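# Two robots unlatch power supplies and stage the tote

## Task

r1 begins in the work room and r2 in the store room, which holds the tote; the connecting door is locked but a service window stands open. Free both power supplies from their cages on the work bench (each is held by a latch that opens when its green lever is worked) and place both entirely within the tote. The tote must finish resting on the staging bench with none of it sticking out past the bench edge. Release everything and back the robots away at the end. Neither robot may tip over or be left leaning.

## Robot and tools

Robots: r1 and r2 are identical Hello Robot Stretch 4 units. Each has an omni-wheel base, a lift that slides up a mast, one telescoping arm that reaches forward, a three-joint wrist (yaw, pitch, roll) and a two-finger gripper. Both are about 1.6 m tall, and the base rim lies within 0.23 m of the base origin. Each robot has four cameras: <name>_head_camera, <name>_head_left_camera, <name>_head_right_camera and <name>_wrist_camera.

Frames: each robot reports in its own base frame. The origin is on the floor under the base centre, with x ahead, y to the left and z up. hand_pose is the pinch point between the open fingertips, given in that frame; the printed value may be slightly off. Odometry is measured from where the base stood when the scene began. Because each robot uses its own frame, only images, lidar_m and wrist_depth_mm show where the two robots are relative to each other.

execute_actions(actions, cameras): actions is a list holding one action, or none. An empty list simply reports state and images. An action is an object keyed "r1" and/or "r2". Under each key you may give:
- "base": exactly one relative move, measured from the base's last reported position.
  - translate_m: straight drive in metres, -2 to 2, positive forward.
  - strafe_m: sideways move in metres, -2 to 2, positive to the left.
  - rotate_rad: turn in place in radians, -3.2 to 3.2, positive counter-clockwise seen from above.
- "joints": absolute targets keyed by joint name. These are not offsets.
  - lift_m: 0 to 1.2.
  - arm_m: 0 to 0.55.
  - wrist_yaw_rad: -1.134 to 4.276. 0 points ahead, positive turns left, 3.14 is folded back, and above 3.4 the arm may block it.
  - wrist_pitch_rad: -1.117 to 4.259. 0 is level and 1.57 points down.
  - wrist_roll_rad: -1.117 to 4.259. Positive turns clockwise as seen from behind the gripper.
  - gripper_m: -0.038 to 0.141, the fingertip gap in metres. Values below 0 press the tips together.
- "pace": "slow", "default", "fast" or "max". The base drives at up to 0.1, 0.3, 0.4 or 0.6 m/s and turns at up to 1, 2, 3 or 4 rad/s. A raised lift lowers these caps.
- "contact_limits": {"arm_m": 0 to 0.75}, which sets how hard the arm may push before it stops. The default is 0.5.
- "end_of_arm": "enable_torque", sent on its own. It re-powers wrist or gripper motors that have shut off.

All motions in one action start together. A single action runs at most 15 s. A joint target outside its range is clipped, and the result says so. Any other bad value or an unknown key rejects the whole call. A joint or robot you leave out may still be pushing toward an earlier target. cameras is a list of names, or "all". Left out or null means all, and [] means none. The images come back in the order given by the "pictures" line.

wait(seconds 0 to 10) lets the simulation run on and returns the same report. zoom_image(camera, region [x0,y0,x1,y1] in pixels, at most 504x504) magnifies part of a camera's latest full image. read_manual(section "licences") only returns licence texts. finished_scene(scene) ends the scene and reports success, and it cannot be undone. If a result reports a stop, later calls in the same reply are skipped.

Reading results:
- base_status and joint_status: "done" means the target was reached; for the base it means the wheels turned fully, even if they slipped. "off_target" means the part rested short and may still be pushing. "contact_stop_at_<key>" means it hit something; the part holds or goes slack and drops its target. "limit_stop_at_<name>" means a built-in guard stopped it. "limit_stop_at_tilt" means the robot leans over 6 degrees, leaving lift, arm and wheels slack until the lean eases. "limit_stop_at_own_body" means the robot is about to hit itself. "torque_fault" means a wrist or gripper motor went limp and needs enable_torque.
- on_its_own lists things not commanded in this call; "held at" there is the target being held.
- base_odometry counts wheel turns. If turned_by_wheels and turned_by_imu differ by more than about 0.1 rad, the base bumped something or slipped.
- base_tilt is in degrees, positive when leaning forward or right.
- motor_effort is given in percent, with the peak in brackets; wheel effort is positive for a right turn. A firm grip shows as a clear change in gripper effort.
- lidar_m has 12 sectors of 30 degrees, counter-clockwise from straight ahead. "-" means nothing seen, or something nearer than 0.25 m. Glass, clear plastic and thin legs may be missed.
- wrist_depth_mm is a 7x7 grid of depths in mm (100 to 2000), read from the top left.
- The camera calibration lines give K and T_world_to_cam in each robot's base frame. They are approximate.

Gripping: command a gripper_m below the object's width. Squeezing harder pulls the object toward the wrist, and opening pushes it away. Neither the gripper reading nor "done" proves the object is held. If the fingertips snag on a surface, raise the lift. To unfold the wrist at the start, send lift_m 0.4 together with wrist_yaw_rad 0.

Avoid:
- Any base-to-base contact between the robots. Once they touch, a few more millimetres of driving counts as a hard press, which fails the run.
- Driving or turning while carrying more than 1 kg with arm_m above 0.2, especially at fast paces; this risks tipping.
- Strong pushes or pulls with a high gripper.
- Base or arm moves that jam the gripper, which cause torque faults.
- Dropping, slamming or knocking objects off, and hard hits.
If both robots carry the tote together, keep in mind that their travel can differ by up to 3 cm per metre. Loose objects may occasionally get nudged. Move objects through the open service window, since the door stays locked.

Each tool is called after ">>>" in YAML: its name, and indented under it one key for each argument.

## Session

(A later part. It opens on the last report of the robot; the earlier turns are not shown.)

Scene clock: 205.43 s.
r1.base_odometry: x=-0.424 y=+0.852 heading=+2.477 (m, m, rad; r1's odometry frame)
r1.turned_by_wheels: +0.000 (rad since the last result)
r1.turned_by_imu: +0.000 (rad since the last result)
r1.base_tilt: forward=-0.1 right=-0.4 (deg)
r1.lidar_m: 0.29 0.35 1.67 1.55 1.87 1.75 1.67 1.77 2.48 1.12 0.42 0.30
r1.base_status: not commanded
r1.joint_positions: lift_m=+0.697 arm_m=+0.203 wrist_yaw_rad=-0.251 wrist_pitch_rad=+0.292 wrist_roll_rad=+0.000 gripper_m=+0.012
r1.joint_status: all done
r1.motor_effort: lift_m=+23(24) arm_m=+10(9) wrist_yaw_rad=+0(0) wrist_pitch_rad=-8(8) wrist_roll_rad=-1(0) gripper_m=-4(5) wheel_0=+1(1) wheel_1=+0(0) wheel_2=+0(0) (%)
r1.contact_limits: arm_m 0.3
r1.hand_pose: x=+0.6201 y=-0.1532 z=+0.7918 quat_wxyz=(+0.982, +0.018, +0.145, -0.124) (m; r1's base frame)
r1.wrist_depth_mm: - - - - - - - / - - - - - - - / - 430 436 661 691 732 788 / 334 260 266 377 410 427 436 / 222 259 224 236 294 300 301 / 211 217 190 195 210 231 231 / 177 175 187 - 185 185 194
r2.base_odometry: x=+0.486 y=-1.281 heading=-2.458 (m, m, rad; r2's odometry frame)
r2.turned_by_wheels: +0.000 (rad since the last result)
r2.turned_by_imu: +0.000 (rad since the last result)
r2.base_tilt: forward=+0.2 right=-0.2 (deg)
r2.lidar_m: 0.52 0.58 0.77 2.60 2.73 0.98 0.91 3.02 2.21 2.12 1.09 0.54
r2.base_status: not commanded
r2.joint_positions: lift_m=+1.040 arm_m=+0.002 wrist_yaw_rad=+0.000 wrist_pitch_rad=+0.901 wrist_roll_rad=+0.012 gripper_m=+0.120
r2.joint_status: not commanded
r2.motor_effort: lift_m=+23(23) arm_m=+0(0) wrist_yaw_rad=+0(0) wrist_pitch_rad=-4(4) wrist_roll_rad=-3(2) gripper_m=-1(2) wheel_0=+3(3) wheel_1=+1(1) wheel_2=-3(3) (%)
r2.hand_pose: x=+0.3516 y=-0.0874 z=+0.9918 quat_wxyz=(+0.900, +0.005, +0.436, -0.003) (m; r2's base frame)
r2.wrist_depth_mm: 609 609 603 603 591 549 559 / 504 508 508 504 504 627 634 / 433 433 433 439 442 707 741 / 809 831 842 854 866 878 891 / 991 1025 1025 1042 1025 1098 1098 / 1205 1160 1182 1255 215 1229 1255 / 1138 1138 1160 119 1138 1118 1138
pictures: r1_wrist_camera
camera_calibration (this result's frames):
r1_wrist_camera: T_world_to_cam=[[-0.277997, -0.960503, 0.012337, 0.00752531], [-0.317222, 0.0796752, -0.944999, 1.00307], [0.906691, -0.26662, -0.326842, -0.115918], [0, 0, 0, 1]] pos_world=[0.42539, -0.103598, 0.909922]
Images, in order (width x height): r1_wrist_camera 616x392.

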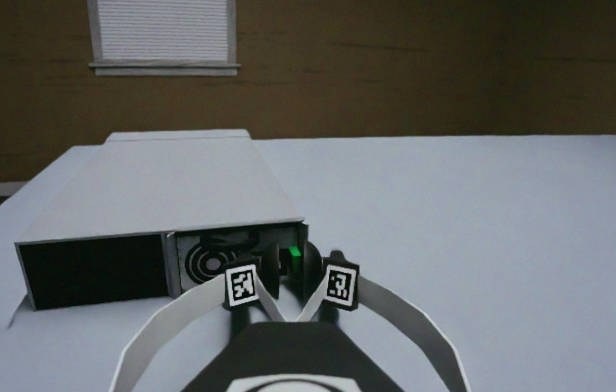

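Touching. Press lever left.

>>> execute_actions:
  actions:
    - {"r1":{"base":{"strafe_m":0.005},"joints":{"gripper_m":0.005,"arm_m":0.205},"pace":"slow","contact_limits":{"arm_m":0.3}}}
  cameras: ["r1_wrist_camera"]

>>> execute_actions:
  actions:
    - {"r1":{"base":{"strafe_m":0.003},"joints":{"gripper_m":0.003,"arm_m":0.21},"pace":"slow","contact_limits":{"arm_m":0.3}}}
  cameras: ["r1_wrist_camera"]

>>> zoom_image:
  camera: "r1_wrist_camera"
  region: [220, 200, 370, 310]

Scene clock: 209.00 s.
r1.base_odometry: x=-0.427 y=+0.848 heading=+2.476 (m, m, rad; r1's odometry frame)
r1.turned_by_wheels: +0.000 (rad since the last result)
r1.turned_by_imu: +0.000 (rad since the last result)
r1.base_tilt: forward=-0.1 right=-0.3 (deg)
r1.lidar_m: 0.29 0.34 1.65 1.58 1.87 1.72 1.65 1.77 2.47 1.17 0.43 0.30
r1.base_status: done
r1.joint_positions: lift_m=+0.697 arm_m=+0.203 wrist_yaw_rad=-0.252 wrist_pitch_rad=+0.292 wrist_roll_rad=+0.000 gripper_m=+0.005
r1.joint_status: all done
r1.motor_effort: lift_m=+23(23) arm_m=+9(8) wrist_yaw_rad=+6(6) wrist_pitch_rad=-9(7) wrist_roll_rad=+1(1) gripper_m=-5(5) wheel_0=-5(5) wheel_1=+0(7) wheel_2=+0(1) (%)
r1.contact_limits: arm_m 0.3
r1.hand_pose: x=+0.6200 y=-0.1537 z=+0.7918 quat_wxyz=(+0.981, +0.018, +0.145, -0.125) (m; r1's base frame)
r1.wrist_depth_mm: - - - - - - - / - - - - - - - / - 427 433 661 691 723 778 / 345 260 267 375 410 427 439 / 219 258 223 231 297 300 303 / 211 216 187 193 209 230 231 / 177 172 187 - 186 186 193
r2.base_odometry: x=+0.486 y=-1.281 heading=-2.458 (m, m, rad; r2's odometry frame)
r2.turned_by_wheels: +0.000 (rad since the last result)
r2.turned_by_imu: +0.001 (rad since the last result)
r2.base_tilt: forward=+0.2 right=-0.1 (deg)
r2.lidar_m: 0.53 0.58 0.82 2.61 2.70 0.98 0.91 3.06 2.21 2.12 1.12 0.57
r2.base_status: not commanded
r2.joint_positions: lift_m=+1.040 arm_m=+0.002 wrist_yaw_rad=+0.000 wrist_pitch_rad=+0.901 wrist_roll_rad=+0.012 gripper_m=+0.120
r2.joint_status: not commanded
r2.motor_effort: lift_m=+22(23) arm_m=+0(1) wrist_yaw_rad=+0(0) wrist_pitch_rad=-5(4) wrist_roll_rad=-1(1) gripper_m=-1(0) wheel_0=+3(3) wheel_1=+1(1) wheel_2=-3(3) (%)
r2.hand_pose: x=+0.3516 y=-0.0874 z=+0.9918 quat_wxyz=(+0.900, +0.005, +0.436, -0.003) (m; r2's base frame)
r2.wrist_depth_mm: 609 609 609 609 585 549 564 / 508 508 508 508 508 621 640 / 433 433 430 442 442 707 741 / 820 831 842 854 866 878 891 / 991 1025 1008 1042 1025 1078 1098 / 1205 1160 1205 1229 216 1229 1255 / 1160 1138 1160 119 1138 1118 1138
pictures: r1_wrist_camera
camera_calibration (this result's frames):
r1_wrist_camera: T_world_to_cam=[[-0.279875, -0.959957, 0.0123031, 0.0083077], [-0.317057, 0.0803266, -0.944999, 1.00307], [0.90617, -0.268383, -0.326843, -0.115884], [0, 0, 0, 1]] pos_world=[0.425366, -0.103699, 0.909922]
Images, in order (width x height): r1_wrist_camera 616x392.

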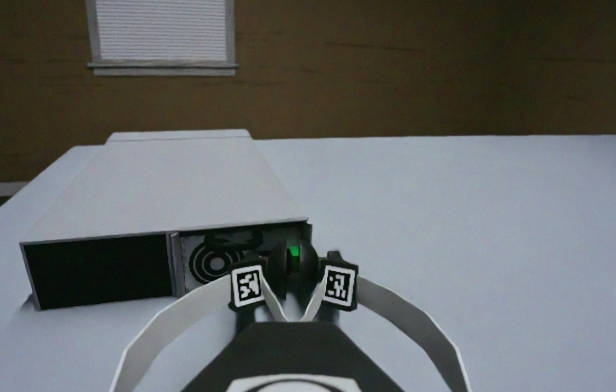

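Scene clock: 209.73 s.
r1.base_odometry: x=-0.428 y=+0.846 heading=+2.476 (m, m, rad; r1's odometry frame)
r1.turned_by_wheels: -0.001 (rad since the last result)
r1.turned_by_imu: +0.000 (rad since the last result)
r1.base_tilt: forward=-0.1 right=-0.3 (deg)
r1.lidar_m: 0.28 0.34 1.66 1.58 1.87 1.73 1.68 1.76 2.42 1.17 0.43 0.32
r1.base_status: done
r1.joint_positions: lift_m=+0.697 arm_m=+0.208 wrist_yaw_rad=-0.256 wrist_pitch_rad=+0.293 wrist_roll_rad=+0.000 gripper_m=+0.003
r1.joint_status: all done
r1.on_its_own: wrist_yaw_rad is at rest, and its effort (+15) is outside its rest range (-13 to +13)
r1.motor_effort: lift_m=+23(23) arm_m=+10(11) wrist_yaw_rad=+15(16) wrist_pitch_rad=-8(9) wrist_roll_rad=+0(0) gripper_m=-6(8) wheel_0=-5(7) wheel_1=+0(1) wheel_2=-2(3) (%)
r1.contact_limits: arm_m 0.3
r1.hand_pose: x=+0.6241 y=-0.1545 z=+0.7917 quat_wxyz=(+0.981, +0.018, +0.145, -0.126) (m; r1's base frame)
r1.wrist_depth_mm: - - - - - - - / - - - - - - - / - 418 430 654 691 715 768 / 343 259 266 375 410 424 436 / 215 249 216 231 293 300 301 / 211 216 185 206 186 229 231 / 177 172 187 - 185 185 193
r2.base_odometry: x=+0.486 y=-1.281 heading=-2.458 (m, m, rad; r2's odometry frame)
r2.turned_by_wheels: +0.000 (rad since the last result)
r2.turned_by_imu: +0.000 (rad since the last result)
r2.base_tilt: forward=+0.1 right=-0.2 (deg)
r2.lidar_m: 0.53 0.56 0.80 2.61 2.72 0.97 0.91 3.03 2.20 2.11 1.09 0.57
r2.base_status: not commanded
r2.joint_positions: lift_m=+1.040 arm_m=+0.002 wrist_yaw_rad=+0.000 wrist_pitch_rad=+0.901 wrist_roll_rad=+0.012 gripper_m=+0.120
r2.joint_status: not commanded
r2.motor_effort: lift_m=+22(23) arm_m=+0(1) wrist_yaw_rad=+0(0) wrist_pitch_rad=-4(3) wrist_roll_rad=-1(2) gripper_m=+0(1) wheel_0=+3(3) wheel_1=+1(1) wheel_2=-2(3) (%)
r2.hand_pose: x=+0.3516 y=-0.0874 z=+0.9918 quat_wxyz=(+0.900, +0.005, +0.436, -0.003) (m; r2's base frame)
r2.wrist_depth_mm: 603 609 609 609 591 554 559 / 504 504 504 504 504 627 634 / 433 433 433 439 445 707 741 / 820 820 854 854 866 878 891 / 991 1025 1042 1042 1025 1078 1098 / 1205 1182 1182 1255 215 1205 1255 / 1160 1118 1138 119 1138 1118 1138
pictures: r1_wrist_camera
camera_calibration (this result's frames):
r1_wrist_camera: T_world_to_cam=[[-0.283172, -0.95899, 0.012299, 0.0108794], [-0.317223, 0.0815526, -0.944838, 1.00449], [0.905087, -0.271453, -0.327307, -0.119336], [0, 0, 0, 1]] pos_world=[0.429737, -0.10388, 0.909885]
Images, in order (width x height): r1_wrist_camera 616x392.

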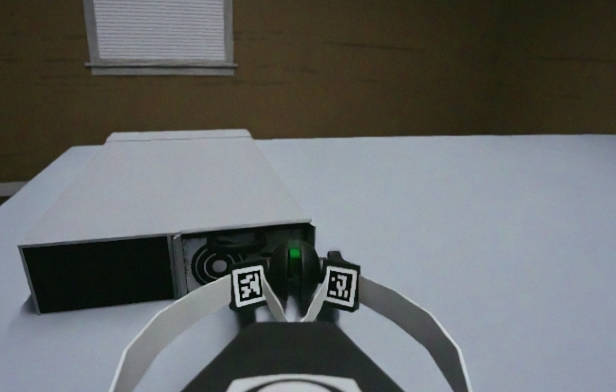

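Region (220, 200, 370, 310) of r1_wrist_camera's 616x392 image, scaled by 3.360; it fills the top 370 rows of this view, and the rest is white.

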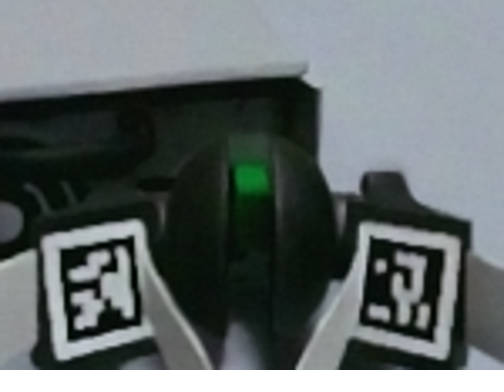

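>>> execute_actions:
  actions:
    - {"r1":{"joints":{"gripper_m":-0.017,"arm_m":0.217,"lift_m":0.695},"pace":"slow","contact_limits":{"arm_m":0.4}}}
  cameras: []

>>> execute_actions:
  actions:
    - {"r1":{"joints":{"gripper_m":-0.038,"arm_m":0.222,"lift_m":0.694},"pace":"slow","contact_limits":{"arm_m":0.4}}}
  cameras: ["r1_wrist_camera"]

>>> zoom_image:
  camera: "r1_wrist_camera"
  region: [220, 200, 370, 310]

Scene clock: 210.93 s.
r1.base_odometry: x=-0.428 y=+0.845 heading=+2.476 (m, m, rad; r1's odometry frame)
r1.turned_by_wheels: +0.000 (rad since the last result)
r1.turned_by_imu: +0.000 (rad since the last result)
r1.base_tilt: forward=-0.1 right=-0.4 (deg)
r1.lidar_m: 0.30 0.33 1.66 1.58 1.88 1.74 1.68 1.76 2.44 1.17 0.43 0.31
r1.base_status: not commanded
r1.joint_positions: lift_m=+0.695 arm_m=+0.214 wrist_yaw_rad=-0.262 wrist_pitch_rad=+0.294 wrist_roll_rad=+0.000 gripper_m=-0.017
r1.joint_status: all done
r1.on_its_own: wrist_yaw_rad is at rest, and its effort (+32) is outside its rest range (-13 to +13)
r1.motor_effort: lift_m=+16(22) arm_m=+15(15) wrist_yaw_rad=+32(37) wrist_pitch_rad=-12(12) wrist_roll_rad=-1(0) gripper_m=-11(13) wheel_0=+0(5) wheel_1=+1(1) wheel_2=-7(7) (%)
r1.contact_limits: arm_m 0.4
r1.hand_pose: x=+0.6293 y=-0.1558 z=+0.7899 quat_wxyz=(+0.981, +0.019, +0.145, -0.129) (m; r1's base frame)
r1.wrist_depth_mm: - - - - - - - / - - - - - - - / - 413 424 647 683 723 778 / 329 254 262 373 404 418 433 / 204 243 212 226 291 296 297 / 208 210 182 203 182 226 228 / 175 172 185 - 190 183 191
r2.base_odometry: x=+0.486 y=-1.281 heading=-2.458 (m, m, rad; r2's odometry frame)
r2.turned_by_wheels: +0.000 (rad since the last result)
r2.turned_by_imu: +0.000 (rad since the last result)
r2.base_tilt: forward=+0.1 right=-0.2 (deg)
r2.lidar_m: 0.54 0.57 0.77 2.60 2.73 0.96 0.89 3.07 2.23 2.11 1.10 0.56
r2.base_status: not commanded
r2.joint_positions: lift_m=+1.040 arm_m=+0.002 wrist_yaw_rad=+0.000 wrist_pitch_rad=+0.901 wrist_roll_rad=+0.012 gripper_m=+0.120
r2.joint_status: not commanded
r2.motor_effort: lift_m=+23(23) arm_m=+0(0) wrist_yaw_rad=+0(0) wrist_pitch_rad=-4(3) wrist_roll_rad=-4(1) gripper_m=-1(2) wheel_0=+3(3) wheel_1=+1(1) wheel_2=-3(3) (%)
r2.hand_pose: x=+0.3516 y=-0.0874 z=+0.9918 quat_wxyz=(+0.900, +0.005, +0.436, -0.003) (m; r2's base frame)
r2.wrist_depth_mm: 603 609 609 609 591 554 559 / 508 508 508 512 508 621 634 / 436 436 433 439 445 715 732 / 809 831 831 842 866 866 891 / 991 1008 1025 1042 1008 1060 1098 / 1205 1160 1182 1205 216 1229 1255 / 1160 1118 1138 119 1118 1138 1138
pictures: none
No camera images: the call's "cameras" was empty. Leave "cameras" out to get every camera's image.

Scene clock: 211.97 s.
r1.base_odometry: x=-0.428 y=+0.845 heading=+2.476 (m, m, rad; r1's odometry frame)
r1.turned_by_wheels: +0.000 (rad since the last result)
r1.turned_by_imu: +0.002 (rad since the last result)
r1.base_tilt: forward=-0.1 right=-0.3 (deg)
r1.lidar_m: 0.29 0.32 1.62 1.59 1.85 1.75 1.68 1.77 2.44 1.15 0.46 0.32
r1.base_status: not commanded
r1.joint_positions: lift_m=+0.694 arm_m=+0.219 wrist_yaw_rad=-0.264 wrist_pitch_rad=+0.295 wrist_roll_rad=+0.000 gripper_m=-0.038
r1.joint_status: all done
r1.on_its_own: wrist_yaw_rad is at rest, and its effort (+39) is outside its rest range (-13 to +13)
r1.motor_effort: lift_m=+14(15) arm_m=+16(16) wrist_yaw_rad=+39(48) wrist_pitch_rad=-15(15) wrist_roll_rad=+0(1) gripper_m=-17(13) wheel_0=+3(2) wheel_1=+2(3) wheel_2=-11(11) (%)
r1.contact_limits: arm_m 0.4
r1.hand_pose: x=+0.6336 y=-0.1565 z=+0.7888 quat_wxyz=(+0.981, +0.019, +0.146, -0.130) (m; r1's base frame)
r1.wrist_depth_mm: - - - - - - - / - - - - - - - / - 404 415 640 668 715 759 / 314 251 258 364 404 415 424 / 201 241 209 224 289 291 293 / 204 202 180 204 180 226 226 / 173 172 182 - 189 182 190
r2.base_odometry: x=+0.486 y=-1.281 heading=-2.458 (m, m, rad; r2's odometry frame)
r2.turned_by_wheels: +0.000 (rad since the last result)
r2.turned_by_imu: +0.000 (rad since the last result)
r2.base_tilt: forward=+0.1 right=-0.2 (deg)
r2.lidar_m: 0.54 0.56 0.80 2.59 2.72 0.99 0.91 3.05 2.20 2.11 1.11 0.56
r2.base_status: not commanded
r2.joint_positions: lift_m=+1.040 arm_m=+0.002 wrist_yaw_rad=+0.000 wrist_pitch_rad=+0.901 wrist_roll_rad=+0.012 gripper_m=+0.120
r2.joint_status: not commanded
r2.motor_effort: lift_m=+22(23) arm_m=-1(0) wrist_yaw_rad=+0(0) wrist_pitch_rad=-4(4) wrist_roll_rad=-3(1) gripper_m=-2(1) wheel_0=+2(3) wheel_1=+1(1) wheel_2=-3(3) (%)
r2.hand_pose: x=+0.3516 y=-0.0874 z=+0.9918 quat_wxyz=(+0.900, +0.005, +0.436, -0.003) (m; r2's base frame)
r2.wrist_depth_mm: 609 609 609 609 585 559 559 / 508 508 508 504 508 627 640 / 433 436 436 436 442 707 732 / 820 820 842 842 866 866 891 / 991 1025 1025 1060 1025 1060 1098 / 1205 1182 1182 1205 216 1229 1255 / 1138 1118 1118 120 1138 1138 1138
pictures: r1_wrist_camera
camera_calibration (this result's frames):
r1_wrist_camera: T_world_to_cam=[[-0.291027, -0.956635, 0.0123655, 0.0170121], [-0.318463, 0.0846787, -0.944145, 1.00567], [0.902155, -0.27871, -0.329297, -0.127113], [0, 0, 0, 1]] pos_world=[0.439896, -0.104312, 0.907434]
Images, in order (width x height): r1_wrist_camera 616x392.

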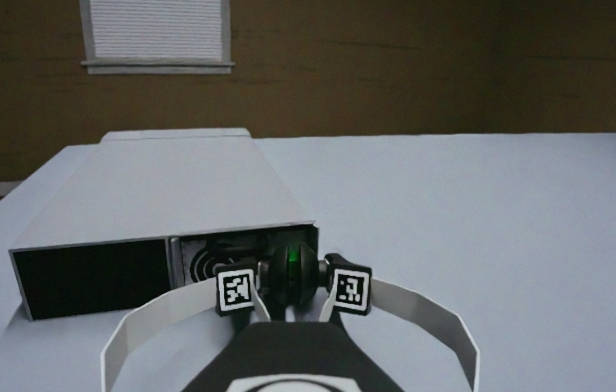

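Region (220, 200, 370, 310) of r1_wrist_camera's 616x392 image, scaled by 3.360; it fills the top 370 rows of this view, and the rest is white.

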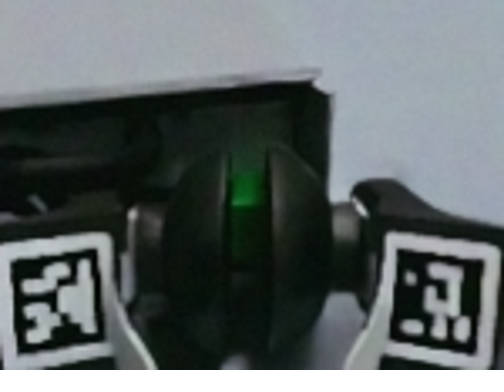

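>>> execute_actions:
  actions:
    - {"r1":{"base":{"strafe_m":-0.002},"joints":{"arm_m":0.215},"pace":"slow","contact_limits":{"arm_m":0.6}}}
  cameras: ["r1_wrist_camera"]

>>> zoom_image:
  camera: "r1_wrist_camera"
  region: [220, 200, 370, 310]

Scene clock: 213.87 s.
r1.base_odometry: x=-0.427 y=+0.847 heading=+2.475 (m, m, rad; r1's odometry frame)
r1.turned_by_wheels: +0.000 (rad since the last result)
r1.turned_by_imu: +0.000 (rad since the last result)
r1.base_tilt: forward=-0.1 right=-0.3 (deg)
r1.lidar_m: 0.29 0.31 1.66 1.58 1.89 1.74 1.67 1.76 2.48 1.18 0.44 0.32
r1.base_status: done
r1.joint_positions: lift_m=+0.694 arm_m=+0.216 wrist_yaw_rad=-0.255 wrist_pitch_rad=+0.294 wrist_roll_rad=+0.000 gripper_m=-0.037
r1.joint_status: all done
r1.on_its_own: wrist_yaw_rad is at rest, and its effort (+14) is outside its rest range (-13 to +13)
r1.motor_effort: lift_m=+17(16) arm_m=-7(15) wrist_yaw_rad=+14(39) wrist_pitch_rad=-12(15) wrist_roll_rad=+1(1) gripper_m=-19(19) wheel_0=-1(4) wheel_1=+0(1) wheel_2=-5(9) (%)
r1.contact_limits: arm_m 0.6
r1.hand_pose: x=+0.6323 y=-0.1544 z=+0.7890 quat_wxyz=(+0.981, +0.019, +0.145, -0.126) (m; r1's base frame)
r1.wrist_depth_mm: - - - - - - - / - - - - - - - / - 407 415 634 676 707 768 / 324 253 259 368 399 413 427 / 202 241 211 225 287 294 296 / 206 203 180 204 181 225 225 / 173 172 183 - 189 182 190
r2.base_odometry: x=+0.486 y=-1.281 heading=-2.458 (m, m, rad; r2's odometry frame)
r2.turned_by_wheels: +0.000 (rad since the last result)
r2.turned_by_imu: +0.000 (rad since the last result)
r2.base_tilt: forward=+0.1 right=-0.2 (deg)
r2.lidar_m: 0.53 0.55 0.78 2.60 2.70 0.97 0.91 3.03 2.23 2.13 1.11 0.56
r2.base_status: not commanded
r2.joint_positions: lift_m=+1.040 arm_m=+0.002 wrist_yaw_rad=+0.000 wrist_pitch_rad=+0.901 wrist_roll_rad=+0.012 gripper_m=+0.120
r2.joint_status: not commanded
r2.motor_effort: lift_m=+23(22) arm_m=-1(0) wrist_yaw_rad=+0(0) wrist_pitch_rad=-4(4) wrist_roll_rad=-3(1) gripper_m=-1(1) wheel_0=+2(3) wheel_1=+1(1) wheel_2=-3(3) (%)
r2.hand_pose: x=+0.3516 y=-0.0874 z=+0.9918 quat_wxyz=(+0.900, +0.005, +0.436, -0.003) (m; r2's base frame)
r2.wrist_depth_mm: 609 609 609 609 585 559 559 / 504 508 508 508 504 634 634 / 433 433 436 439 445 715 750 / 809 820 842 854 866 878 904 / 976 1008 1042 1042 1008 1060 1098 / 1205 1160 1182 1255 216 1205 1255 / 1138 1118 1160 119 1138 1138 1138
pictures: r1_wrist_camera
camera_calibration (this result's frames):
r1_wrist_camera: T_world_to_cam=[[-0.282766, -0.95911, 0.0123268, 0.013045], [-0.318065, 0.0816329, -0.944548, 1.00484], [0.904919, -0.271007, -0.328142, -0.126749], [0, 0, 0, 1]] pos_world=[0.437992, -0.103866, 0.90737]
Images, in order (width x height): r1_wrist_camera 616x392.

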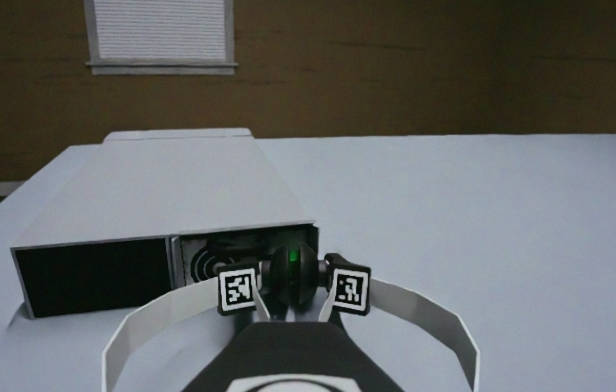

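Region (220, 200, 370, 310) of r1_wrist_camera's 616x392 image, scaled by 3.360; it fills the top 370 rows of this view, and the rest is white.

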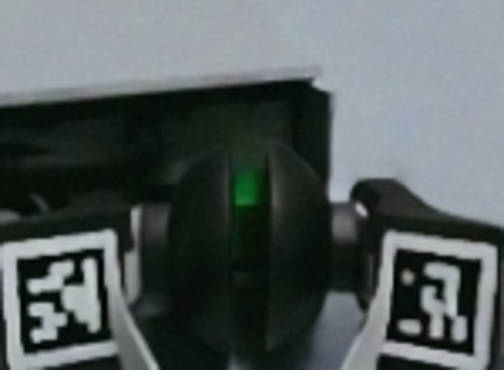

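>>> execute_actions:
  actions:
    - {"r1":{"joints":{"arm_m":0.210,"lift_m":0.693},"pace":"slow","contact_limits":{"arm_m":0.6}}}
  cameras: ["r1_wrist_camera"]

>>> zoom_image:
  camera: "r1_wrist_camera"
  region: [220, 200, 370, 310]

Scene clock: 214.67 s.
r1.base_odometry: x=-0.427 y=+0.847 heading=+2.475 (m, m, rad; r1's odometry frame)
r1.turned_by_wheels: +0.000 (rad since the last result)
r1.turned_by_imu: +0.000 (rad since the last result)
r1.base_tilt: forward=+0.0 right=-0.3 (deg)
r1.lidar_m: 0.30 0.33 1.65 1.61 1.84 1.76 1.65 1.75 2.45 1.15 0.43 0.29
r1.base_status: not commanded
r1.joint_positions: lift_m=+0.693 arm_m=+0.213 wrist_yaw_rad=-0.247 wrist_pitch_rad=+0.290 wrist_roll_rad=+0.000 gripper_m=-0.037
r1.joint_status: all done
r1.motor_effort: lift_m=+18(18) arm_m=-14(13) wrist_yaw_rad=-10(15) wrist_pitch_rad=-2(12) wrist_roll_rad=+1(2) gripper_m=-25(28) wheel_0=-7(7) wheel_1=-2(2) wheel_2=+2(5) (%)
r1.contact_limits: arm_m 0.6
r1.hand_pose: x=+0.6301 y=-0.1523 z=+0.7888 quat_wxyz=(+0.982, +0.018, +0.144, -0.122) (m; r1's base frame)
r1.wrist_depth_mm: - - - - - - - / - - - - - - - / - 418 421 668 676 723 778 / 342 253 259 364 407 418 433 / 207 244 211 224 290 293 296 / 206 204 181 204 180 225 227 / 173 173 182 - 189 182 190
r2.base_odometry: x=+0.486 y=-1.281 heading=-2.458 (m, m, rad; r2's odometry frame)
r2.turned_by_wheels: +0.000 (rad since the last result)
r2.turned_by_imu: +0.000 (rad since the last result)
r2.base_tilt: forward=+0.1 right=-0.2 (deg)
r2.lidar_m: 0.52 0.57 0.77 2.59 2.71 0.97 0.92 3.06 2.20 2.12 1.11 0.57
r2.base_status: not commanded
r2.joint_positions: lift_m=+1.040 arm_m=+0.002 wrist_yaw_rad=+0.000 wrist_pitch_rad=+0.901 wrist_roll_rad=+0.012 gripper_m=+0.120
r2.joint_status: not commanded
r2.motor_effort: lift_m=+23(23) arm_m=-1(1) wrist_yaw_rad=+0(0) wrist_pitch_rad=-4(4) wrist_roll_rad=-1(1) gripper_m=-1(1) wheel_0=+3(3) wheel_1=+1(1) wheel_2=-3(3) (%)
r2.hand_pose: x=+0.3516 y=-0.0874 z=+0.9918 quat_wxyz=(+0.900, +0.005, +0.436, -0.003) (m; r2's base frame)
r2.wrist_depth_mm: 609 609 603 609 591 549 559 / 504 508 508 504 504 627 634 / 433 436 433 439 442 715 741 / 809 831 831 854 854 878 878 / 991 1008 1025 1042 1025 1078 1098 / 1205 1160 1182 1229 215 1205 1255 / 1138 1118 1138 119 1138 1138 1138
pictures: r1_wrist_camera
camera_calibration (this result's frames):
r1_wrist_camera: T_world_to_cam=[[-0.274564, -0.961491, 0.0122173, 0.00893994], [-0.315561, 0.0780953, -0.945686, 1.00259], [0.908315, -0.263506, -0.324852, -0.127872], [0, 0, 0, 1]] pos_world=[0.434982, -0.103397, 0.906489]
Images, in order (width x height): r1_wrist_camera 616x392.

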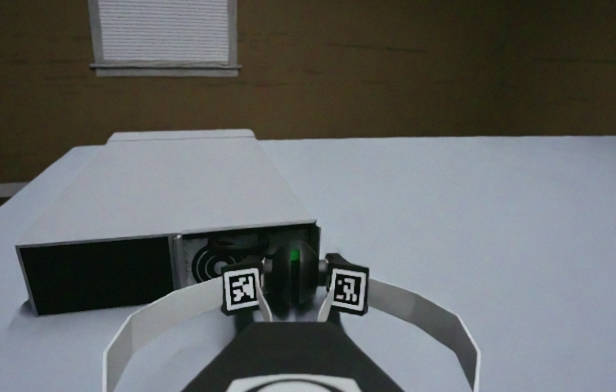

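Region (220, 200, 370, 310) of r1_wrist_camera's 616x392 image, scaled by 3.360; it fills the top 370 rows of this view, and the rest is white.

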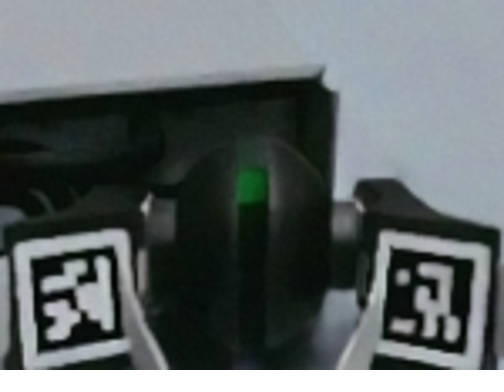

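Holding −14. Test creep.

>>> wait:
  seconds: 6

Scene clock: 220.70 s.
r1.base_odometry: x=-0.427 y=+0.847 heading=+2.475 (m, m, rad; r1's odometry frame)
r1.turned_by_wheels: +0.000 (rad since the last result)
r1.turned_by_imu: +0.001 (rad since the last result)
r1.base_tilt: forward=+0.0 right=-0.4 (deg)
r1.lidar_m: 0.29 0.33 1.66 1.57 1.87 1.74 1.66 1.78 2.45 1.22 0.43 0.29
r1.base_status: not commanded
r1.joint_positions: lift_m=+0.693 arm_m=+0.213 wrist_yaw_rad=-0.247 wrist_pitch_rad=+0.290 wrist_roll_rad=+0.000 gripper_m=-0.037
r1.joint_status: all done
r1.motor_effort: lift_m=+18(18) arm_m=-14(13) wrist_yaw_rad=-10(15) wrist_pitch_rad=-2(12) wrist_roll_rad=+0(2) gripper_m=-25(28) wheel_0=-6(7) wheel_1=-2(2) wheel_2=+2(5) (%)
r1.contact_limits: arm_m 0.6
r1.hand_pose: x=+0.6301 y=-0.1523 z=+0.7888 quat_wxyz=(+0.982, +0.018, +0.144, -0.122) (m; r1's base frame)
r1.wrist_depth_mm: - - - - - - - / - - - - - - - / - 415 424 661 683 723 788 / 340 254 262 368 413 418 430 / 207 245 211 225 290 293 296 / 207 203 181 204 180 226 226 / 174 173 183 - 189 182 190
r2.base_odometry: x=+0.486 y=-1.281 heading=-2.458 (m, m, rad; r2's odometry frame)
r2.turned_by_wheels: +0.000 (rad since the last result)
r2.turned_by_imu: +0.001 (rad since the last result)
r2.base_tilt: forward=+0.1 right=-0.2 (deg)
r2.lidar_m: 0.52 0.54 0.81 2.60 2.71 0.95 0.92 3.04 2.22 2.11 1.12 0.56
r2.base_status: not commanded
r2.joint_positions: lift_m=+1.040 arm_m=+0.002 wrist_yaw_rad=+0.000 wrist_pitch_rad=+0.901 wrist_roll_rad=+0.012 gripper_m=+0.120
r2.joint_status: not commanded
r2.motor_effort: lift_m=+22(23) arm_m=-1(1) wrist_yaw_rad=+0(0) wrist_pitch_rad=-4(4) wrist_roll_rad=-3(1) gripper_m=-1(1) wheel_0=+3(3) wheel_1=+1(1) wheel_2=-3(3) (%)
r2.hand_pose: x=+0.3516 y=-0.0874 z=+0.9918 quat_wxyz=(+0.900, +0.005, +0.436, -0.003) (m; r2's base frame)
r2.wrist_depth_mm: 603 603 615 609 585 549 564 / 504 500 508 504 508 621 634 / 433 433 433 439 445 715 741 / 820 831 842 854 866 866 891 / 991 1008 1025 1025 1025 1078 1098 / 1182 1182 1160 1229 215 1229 1255 / 1138 1118 1138 119 1138 1118 1118
wait: 6.00 s; at rest by 0.23 s
pictures: r1_head_camera, r1_head_left_camera, r1_head_right_camera, r1_wrist_camera, r2_head_camera, r2_head_left_camera, r2_head_right_camera, r2_wrist_camera
camera_calibration (this result's frames):
r1_wrist_camera: T_world_to_cam=[[-0.274563, -0.961491, 0.0122173, 0.00893989], [-0.315561, 0.0780952, -0.945686, 1.00259], [0.908315, -0.263506, -0.324852, -0.127872], [0, 0, 0, 1]] pos_world=[0.434982, -0.103397, 0.906488]
r2_wrist_camera: T_world_to_cam=[[-0.0446229, -0.998815, -0.019441, -0.0567515], [-0.781649, 0.0470264, -0.621943, 0.958189], [0.62212, -0.0125568, -0.782821, 0.789253], [0, 0, 0, 1]] pos_world=[0.255425, -0.0918339, 1.21268]
Images, in order (width x height): r1_head_camera 420x560, r1_head_left_camera 420x672, r1_head_right_camera 420x672, r1_wrist_camera 616x392, r2_head_camera 420x560, r2_head_left_camera 420x672, r2_head_right_camera 420x672, r2_wrist_camera 616x392.

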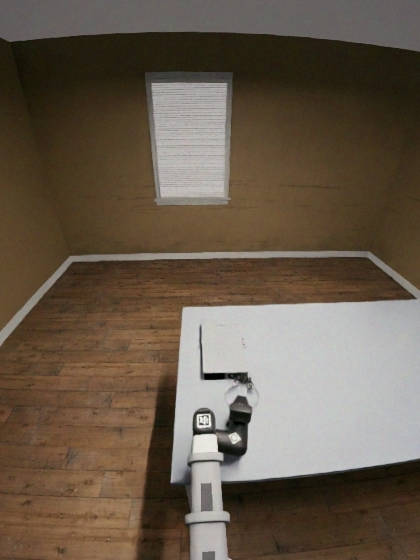

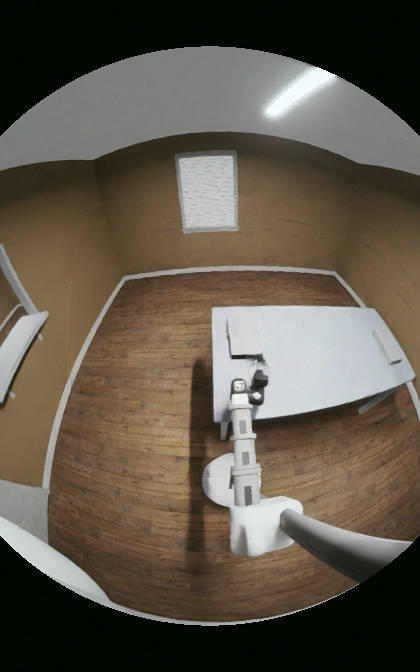

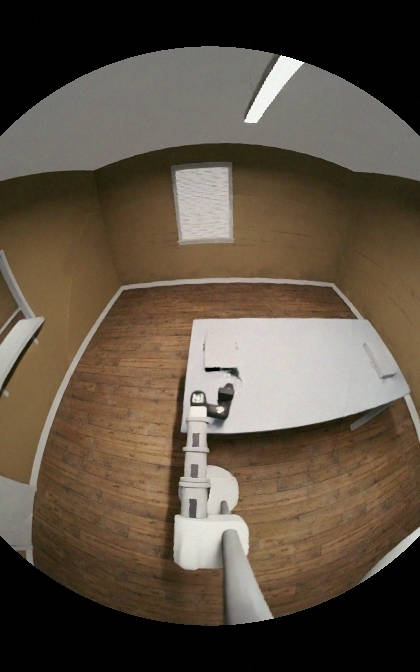

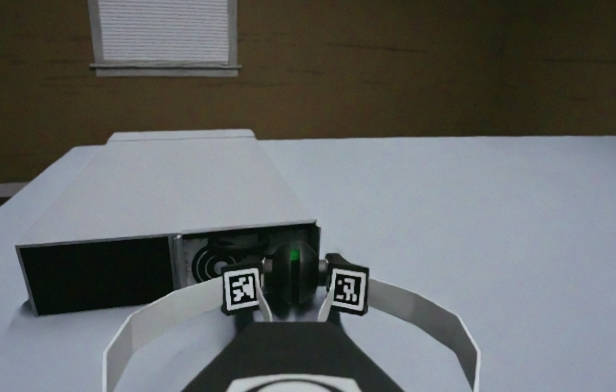

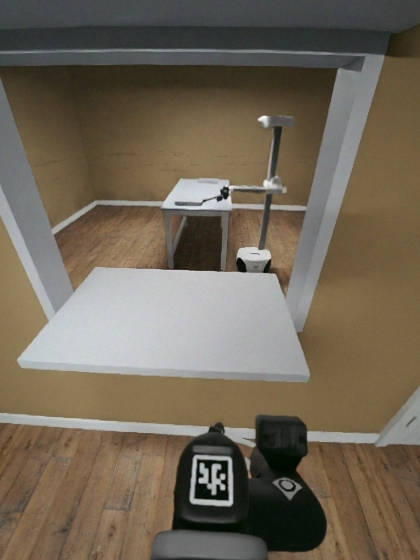

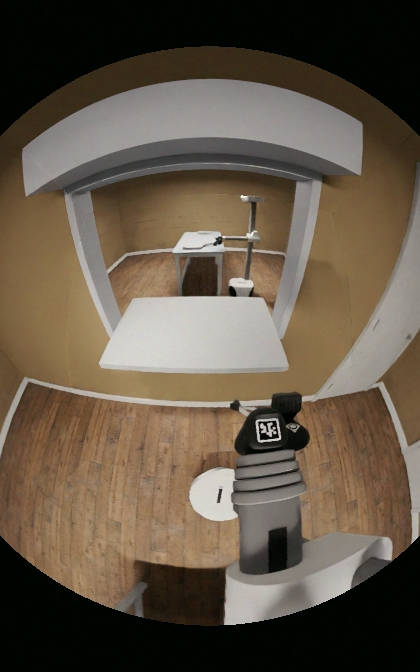

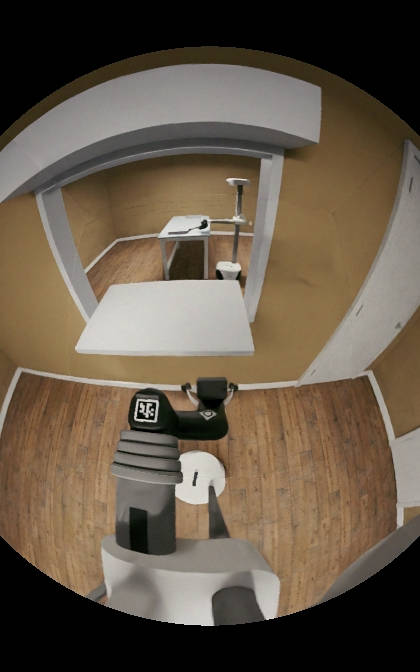

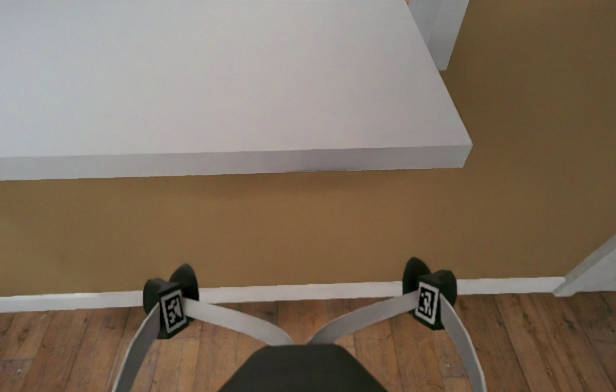

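>>> execute_actions:
  actions:
    - {"r1":{"joints":{"arm_m":0.208},"pace":"slow","contact_limits":{"arm_m":0.6}}}
  cameras: ["r1_wrist_camera"]

>>> zoom_image:
  camera: "r1_wrist_camera"
  region: [220, 200, 370, 310]

Scene clock: 221.40 s.
r1.base_odometry: x=-0.427 y=+0.847 heading=+2.475 (m, m, rad; r1's odometry frame)
r1.turned_by_wheels: +0.000 (rad since the last result)
r1.turned_by_imu: +0.000 (rad since the last result)
r1.base_tilt: forward=+0.0 right=-0.3 (deg)
r1.lidar_m: 0.29 0.32 1.66 1.58 1.86 1.76 1.69 1.75 2.45 1.19 0.41 0.31
r1.base_status: not commanded
r1.joint_positions: lift_m=+0.693 arm_m=+0.211 wrist_yaw_rad=-0.245 wrist_pitch_rad=+0.290 wrist_roll_rad=+0.000 gripper_m=-0.037
r1.joint_status: all done
r1.on_its_own: wrist_yaw_rad is at rest, and its effort (-16) is outside its rest range (-13 to +13)
r1.motor_effort: lift_m=+18(19) arm_m=-15(17) wrist_yaw_rad=-16(17) wrist_pitch_rad=+0(0) wrist_roll_rad=+0(3) gripper_m=-28(27) wheel_0=-7(7) wheel_1=-2(2) wheel_2=+3(3) (%)
r1.contact_limits: arm_m 0.6
r1.hand_pose: x=+0.6286 y=-0.1519 z=+0.7890 quat_wxyz=(+0.982, +0.017, +0.143, -0.121) (m; r1's base frame)
r1.wrist_depth_mm: - - - - - - - / - - - - - - - / - 418 430 676 691 723 778 / 342 254 262 373 407 421 433 / 211 254 212 225 290 296 297 / 206 204 183 204 180 226 227 / 174 173 183 - 189 182 190
r2.base_odometry: x=+0.486 y=-1.281 heading=-2.458 (m, m, rad; r2's odometry frame)
r2.turned_by_wheels: +0.000 (rad since the last result)
r2.turned_by_imu: +0.000 (rad since the last result)
r2.base_tilt: forward=+0.1 right=-0.3 (deg)
r2.lidar_m: 0.53 0.56 0.78 2.60 2.71 0.94 0.91 3.06 2.22 2.13 1.11 0.54
r2.base_status: not commanded
r2.joint_positions: lift_m=+1.040 arm_m=+0.002 wrist_yaw_rad=+0.000 wrist_pitch_rad=+0.901 wrist_roll_rad=+0.012 gripper_m=+0.120
r2.joint_status: not commanded
r2.motor_effort: lift_m=+22(23) arm_m=-1(1) wrist_yaw_rad=+0(0) wrist_pitch_rad=-4(4) wrist_roll_rad=-1(1) gripper_m=-2(1) wheel_0=+3(3) wheel_1=+1(1) wheel_2=-2(3) (%)
r2.hand_pose: x=+0.3516 y=-0.0874 z=+0.9918 quat_wxyz=(+0.900, +0.005, +0.436, -0.003) (m; r2's base frame)
r2.wrist_depth_mm: 603 615 615 615 585 554 564 / 504 504 508 508 508 627 640 / 430 433 433 439 445 715 741 / 809 820 842 842 866 878 891 / 991 1008 1025 1042 1008 1078 1098 / 1205 1182 1182 1229 216 1229 1229 / 1160 1118 1138 119 1138 1138 1138
pictures: r1_wrist_camera
camera_calibration (this result's frames):
r1_wrist_camera: T_world_to_cam=[[-0.272714, -0.962018, 0.0121909, 0.00775417], [-0.315055, 0.0773252, -0.945918, 1.00201], [0.909048, -0.261806, -0.324176, -0.127081], [0, 0, 0, 1]] pos_world=[0.433325, -0.103291, 0.906527]
Images, in order (width x height): r1_wrist_camera 616x392.

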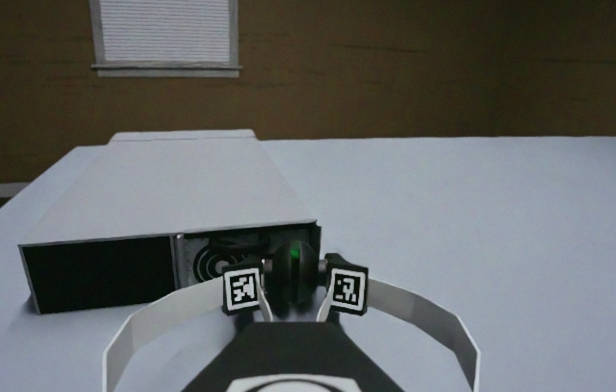

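Region (220, 200, 370, 310) of r1_wrist_camera's 616x392 image, scaled by 3.360; it fills the top 370 rows of this view, and the rest is white.

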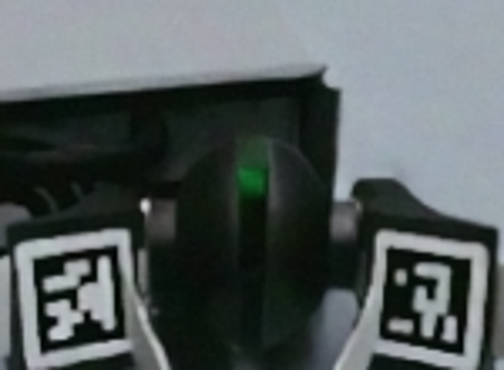

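>>> execute_actions:
  actions:
    - {"r1":{"joints":{"arm_m":0.206},"pace":"slow","contact_limits":{"arm_m":0.6}}}
  cameras: ["r1_wrist_camera"]

>>> zoom_image:
  camera: "r1_wrist_camera"
  region: [220, 200, 370, 310]

Scene clock: 222.13 s.
r1.base_odometry: x=-0.427 y=+0.847 heading=+2.475 (m, m, rad; r1's odometry frame)
r1.turned_by_wheels: +0.000 (rad since the last result)
r1.turned_by_imu: +0.000 (rad since the last result)
r1.base_tilt: forward=+0.0 right=-0.3 (deg)
r1.lidar_m: 0.26 0.32 1.65 1.58 1.86 1.75 1.69 1.77 2.43 1.15 0.45 0.31
r1.base_status: not commanded
r1.joint_positions: lift_m=+0.693 arm_m=+0.209 wrist_yaw_rad=-0.244 wrist_pitch_rad=+0.289 wrist_roll_rad=+0.000 gripper_m=-0.037
r1.joint_status: all done
r1.on_its_own: wrist_yaw_rad is at rest, and its effort (-18) is outside its rest range (-13 to +13)
r1.motor_effort: lift_m=+19(19) arm_m=-15(17) wrist_yaw_rad=-18(19) wrist_pitch_rad=+2(3) wrist_roll_rad=+1(3) gripper_m=-28(27) wheel_0=-8(8) wheel_1=-3(2) wheel_2=+4(4) (%)
r1.contact_limits: arm_m 0.6
r1.hand_pose: x=+0.6268 y=-0.1518 z=+0.7891 quat_wxyz=(+0.982, +0.017, +0.143, -0.121) (m; r1's base frame)
r1.wrist_depth_mm: - - - - - - - / - - - - - - - / - 424 424 668 683 732 778 / 343 255 262 370 410 421 427 / 211 257 214 228 291 294 298 / 207 204 182 205 181 227 228 / 174 173 185 - 189 182 190
r2.base_odometry: x=+0.486 y=-1.281 heading=-2.458 (m, m, rad; r2's odometry frame)
r2.turned_by_wheels: +0.000 (rad since the last result)
r2.turned_by_imu: +0.000 (rad since the last result)
r2.base_tilt: forward=+0.1 right=-0.2 (deg)
r2.lidar_m: 0.53 0.57 0.77 2.61 2.70 0.98 0.91 3.05 2.20 2.11 1.13 0.54
r2.base_status: not commanded
r2.joint_positions: lift_m=+1.040 arm_m=+0.002 wrist_yaw_rad=+0.000 wrist_pitch_rad=+0.901 wrist_roll_rad=+0.012 gripper_m=+0.120
r2.joint_status: not commanded
r2.motor_effort: lift_m=+23(22) arm_m=+0(1) wrist_yaw_rad=-1(0) wrist_pitch_rad=-4(4) wrist_roll_rad=-3(0) gripper_m=-1(0) wheel_0=+3(3) wheel_1=+1(1) wheel_2=-3(3) (%)
r2.hand_pose: x=+0.3516 y=-0.0874 z=+0.9918 quat_wxyz=(+0.900, +0.005, +0.436, -0.003) (m; r2's base frame)
r2.wrist_depth_mm: 603 609 609 615 591 549 559 / 504 508 504 508 504 627 640 / 433 433 433 436 442 715 741 / 820 820 831 854 866 878 891 / 991 1008 1025 1042 1025 1078 1098 / 1205 1182 1182 1229 215 1229 1229 / 1138 1118 1160 119 1138 1118 1138
pictures: r1_wrist_camera
camera_calibration (this result's frames):
r1_wrist_camera: T_world_to_cam=[[-0.272235, -0.962154, 0.0121768, 0.0070429], [-0.314698, 0.0770685, -0.946058, 1.00135], [0.909315, -0.261382, -0.323768, -0.125736], [0, 0, 0, 1]] pos_world=[0.431375, -0.103262, 0.906544]
Images, in order (width x height): r1_wrist_camera 616x392.

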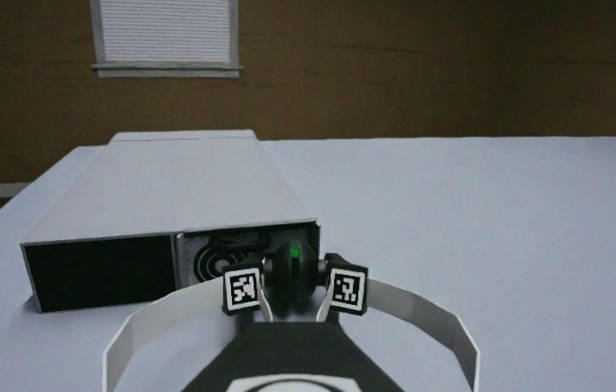

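Region (220, 200, 370, 310) of r1_wrist_camera's 616x392 image, scaled by 3.360; it fills the top 370 rows of this view, and the rest is white.

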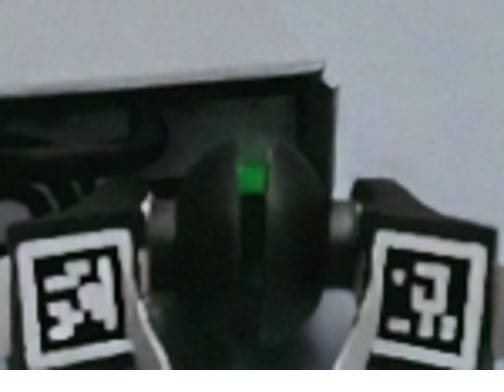

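>>> execute_actions:
  actions:
    - {"r1":{"base":{"strafe_m":0.003},"pace":"slow"}}
  cameras: ["r1_wrist_camera"]

>>> zoom_image:
  camera: "r1_wrist_camera"
  region: [220, 200, 370, 310]

Scene clock: 222.83 s.
r1.base_odometry: x=-0.429 y=+0.845 heading=+2.475 (m, m, rad; r1's odometry frame)
r1.turned_by_wheels: -0.001 (rad since the last result)
r1.turned_by_imu: -0.001 (rad since the last result)
r1.base_tilt: forward=+0.0 right=-0.3 (deg)
r1.lidar_m: 0.28 0.32 1.64 1.59 1.88 1.77 1.69 1.76 2.44 1.21 0.45 0.30
r1.base_status: done
r1.joint_positions: lift_m=+0.693 arm_m=+0.209 wrist_yaw_rad=-0.246 wrist_pitch_rad=+0.289 wrist_roll_rad=+0.000 gripper_m=-0.037
r1.joint_status: not commanded
r1.motor_effort: lift_m=+18(18) arm_m=-15(15) wrist_yaw_rad=-13(17) wrist_pitch_rad=+3(2) wrist_roll_rad=-1(0) gripper_m=-26(28) wheel_0=-11(13) wheel_1=-2(0) wheel_2=+5(5) (%)
r1.hand_pose: x=+0.6265 y=-0.1521 z=+0.7891 quat_wxyz=(+0.982, +0.018, +0.143, -0.121) (m; r1's base frame)
r1.wrist_depth_mm: - - - - - - - / - - - - - - - / - 421 427 - 691 732 798 / 353 256 263 368 413 415 436 / 216 255 215 229 290 294 300 / 206 209 182 205 181 225 227 / 174 173 184 - 189 183 190
r2.base_odometry: x=+0.486 y=-1.281 heading=-2.458 (m, m, rad; r2's odometry frame)
r2.turned_by_wheels: +0.000 (rad since the last result)
r2.turned_by_imu: +0.000 (rad since the last result)
r2.base_tilt: forward=+0.2 right=-0.2 (deg)
r2.lidar_m: 0.52 0.56 0.78 2.61 2.70 0.94 0.93 3.05 2.20 2.09 1.13 0.57
r2.base_status: not commanded
r2.joint_positions: lift_m=+1.040 arm_m=+0.002 wrist_yaw_rad=+0.000 wrist_pitch_rad=+0.901 wrist_roll_rad=+0.012 gripper_m=+0.120
r2.joint_status: not commanded
r2.motor_effort: lift_m=+23(23) arm_m=+0(0) wrist_yaw_rad=-1(0) wrist_pitch_rad=-3(4) wrist_roll_rad=-1(0) gripper_m=-2(1) wheel_0=+3(3) wheel_1=+1(1) wheel_2=-3(3) (%)
r2.hand_pose: x=+0.3516 y=-0.0874 z=+0.9918 quat_wxyz=(+0.900, +0.005, +0.436, -0.003) (m; r2's base frame)
r2.wrist_depth_mm: 603 615 615 609 585 549 559 / 508 504 508 504 504 627 634 / 430 433 433 436 442 707 732 / 820 831 842 842 854 866 878 / 991 1008 1025 1042 1008 1078 1078 / 1205 1160 1182 1229 216 1229 1255 / 1118 1118 1138 119 1138 1138 1160
pictures: r1_wrist_camera
camera_calibration (this result's frames):
r1_wrist_camera: T_world_to_cam=[[-0.273402, -0.961823, 0.0121626, 0.00748061], [-0.314464, 0.0774239, -0.946107, 1.00129], [0.909045, -0.262492, -0.323627, -0.125698], [0, 0, 0, 1]] pos_world=[0.43118, -0.103323, 0.906555]
Images, in order (width x height): r1_wrist_camera 616x392.

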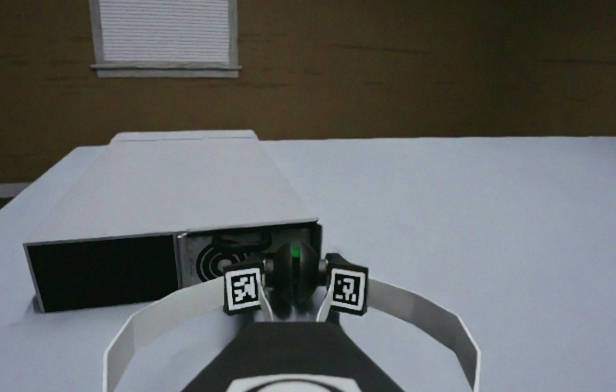

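Region (220, 200, 370, 310) of r1_wrist_camera's 616x392 image, scaled by 3.360; it fills the top 370 rows of this view, and the rest is white.

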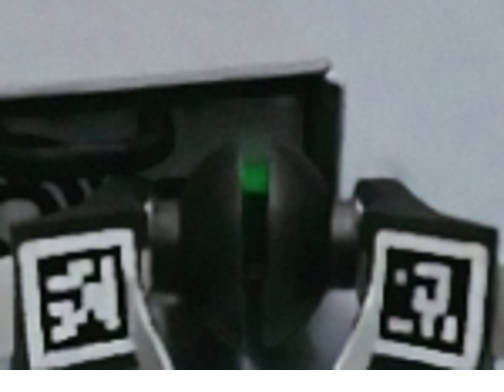

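>>> execute_actions:
  actions:
    - {"r1":{"base":{"strafe_m":0.003},"joints":{"arm_m":0.2085},"pace":"slow"}}
  cameras: ["r1_wrist_camera"]

>>> zoom_image:
  camera: "r1_wrist_camera"
  region: [220, 200, 370, 310]

Scene clock: 223.57 s.
r1.base_odometry: x=-0.431 y=+0.843 heading=+2.474 (m, m, rad; r1's odometry frame)
r1.turned_by_wheels: -0.001 (rad since the last result)
r1.turned_by_imu: -0.001 (rad since the last result)
r1.base_tilt: forward=-0.1 right=-0.4 (deg)
r1.lidar_m: 0.28 0.32 1.63 1.59 1.85 1.75 1.66 1.75 2.42 1.16 0.43 0.32
r1.base_status: done
r1.joint_positions: lift_m=+0.693 arm_m=+0.209 wrist_yaw_rad=-0.247 wrist_pitch_rad=+0.289 wrist_roll_rad=+0.000 gripper_m=-0.037
r1.joint_status: all done
r1.motor_effort: lift_m=+18(19) arm_m=-1(12) wrist_yaw_rad=-11(15) wrist_pitch_rad=+4(3) wrist_roll_rad=-1(3) gripper_m=-27(27) wheel_0=-11(12) wheel_1=-2(3) wheel_2=+4(4) (%)
r1.hand_pose: x=+0.6264 y=-0.1523 z=+0.7892 quat_wxyz=(+0.982, +0.018, +0.143, -0.122) (m; r1's base frame)
r1.wrist_depth_mm: - - - - - - - / - - - - - - - / - 488 433 - 691 741 788 / 353 256 262 347 404 424 436 / 220 257 217 229 291 296 297 / 207 210 183 205 180 226 227 / 175 173 183 - 189 182 190
r2.base_odometry: x=+0.486 y=-1.281 heading=-2.458 (m, m, rad; r2's odometry frame)
r2.turned_by_wheels: +0.000 (rad since the last result)
r2.turned_by_imu: +0.000 (rad since the last result)
r2.base_tilt: forward=+0.1 right=-0.2 (deg)
r2.lidar_m: 0.53 0.56 0.76 2.60 2.73 0.97 0.92 3.04 2.18 2.10 1.11 0.57
r2.base_status: not commanded
r2.joint_positions: lift_m=+1.040 arm_m=+0.002 wrist_yaw_rad=+0.000 wrist_pitch_rad=+0.901 wrist_roll_rad=+0.012 gripper_m=+0.120
r2.joint_status: not commanded
r2.motor_effort: lift_m=+23(22) arm_m=-1(0) wrist_yaw_rad=+0(1) wrist_pitch_rad=-4(4) wrist_roll_rad=-2(3) gripper_m=-1(1) wheel_0=+3(3) wheel_1=+1(1) wheel_2=-3(3) (%)
r2.hand_pose: x=+0.3516 y=-0.0874 z=+0.9918 quat_wxyz=(+0.900, +0.005, +0.436, -0.003) (m; r2's base frame)
r2.wrist_depth_mm: 603 609 609 609 591 554 564 / 508 508 508 508 504 627 640 / 433 433 433 436 442 707 741 / 820 831 842 854 866 878 891 / 976 991 1008 1042 1025 1078 1118 / 1205 1182 1182 1229 216 1205 1229 / 1160 1118 1138 119 1160 1118 1138
pictures: r1_wrist_camera
camera_calibration (this result's frames):
r1_wrist_camera: T_world_to_cam=[[-0.274346, -0.961554, 0.0121427, 0.00785633], [-0.314192, 0.0776954, -0.946175, 1.00125], [0.908855, -0.263395, -0.323428, -0.125799], [0, 0, 0, 1]] pos_world=[0.431072, -0.103373, 0.906571]
Images, in order (width x height): r1_wrist_camera 616x392.

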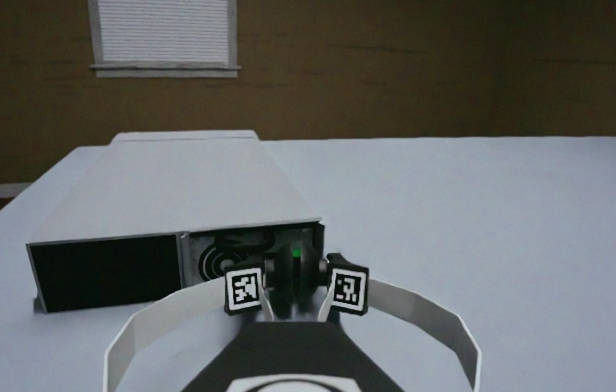

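Region (220, 200, 370, 310) of r1_wrist_camera's 616x392 image, scaled by 3.360; it fills the top 370 rows of this view, and the rest is white.

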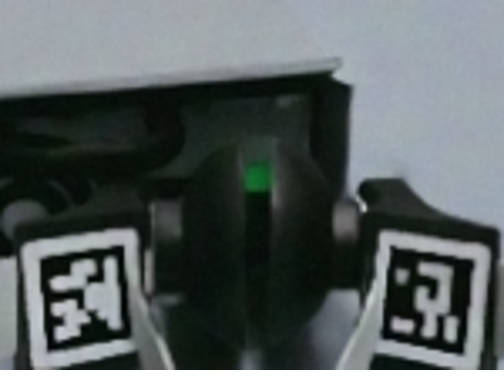

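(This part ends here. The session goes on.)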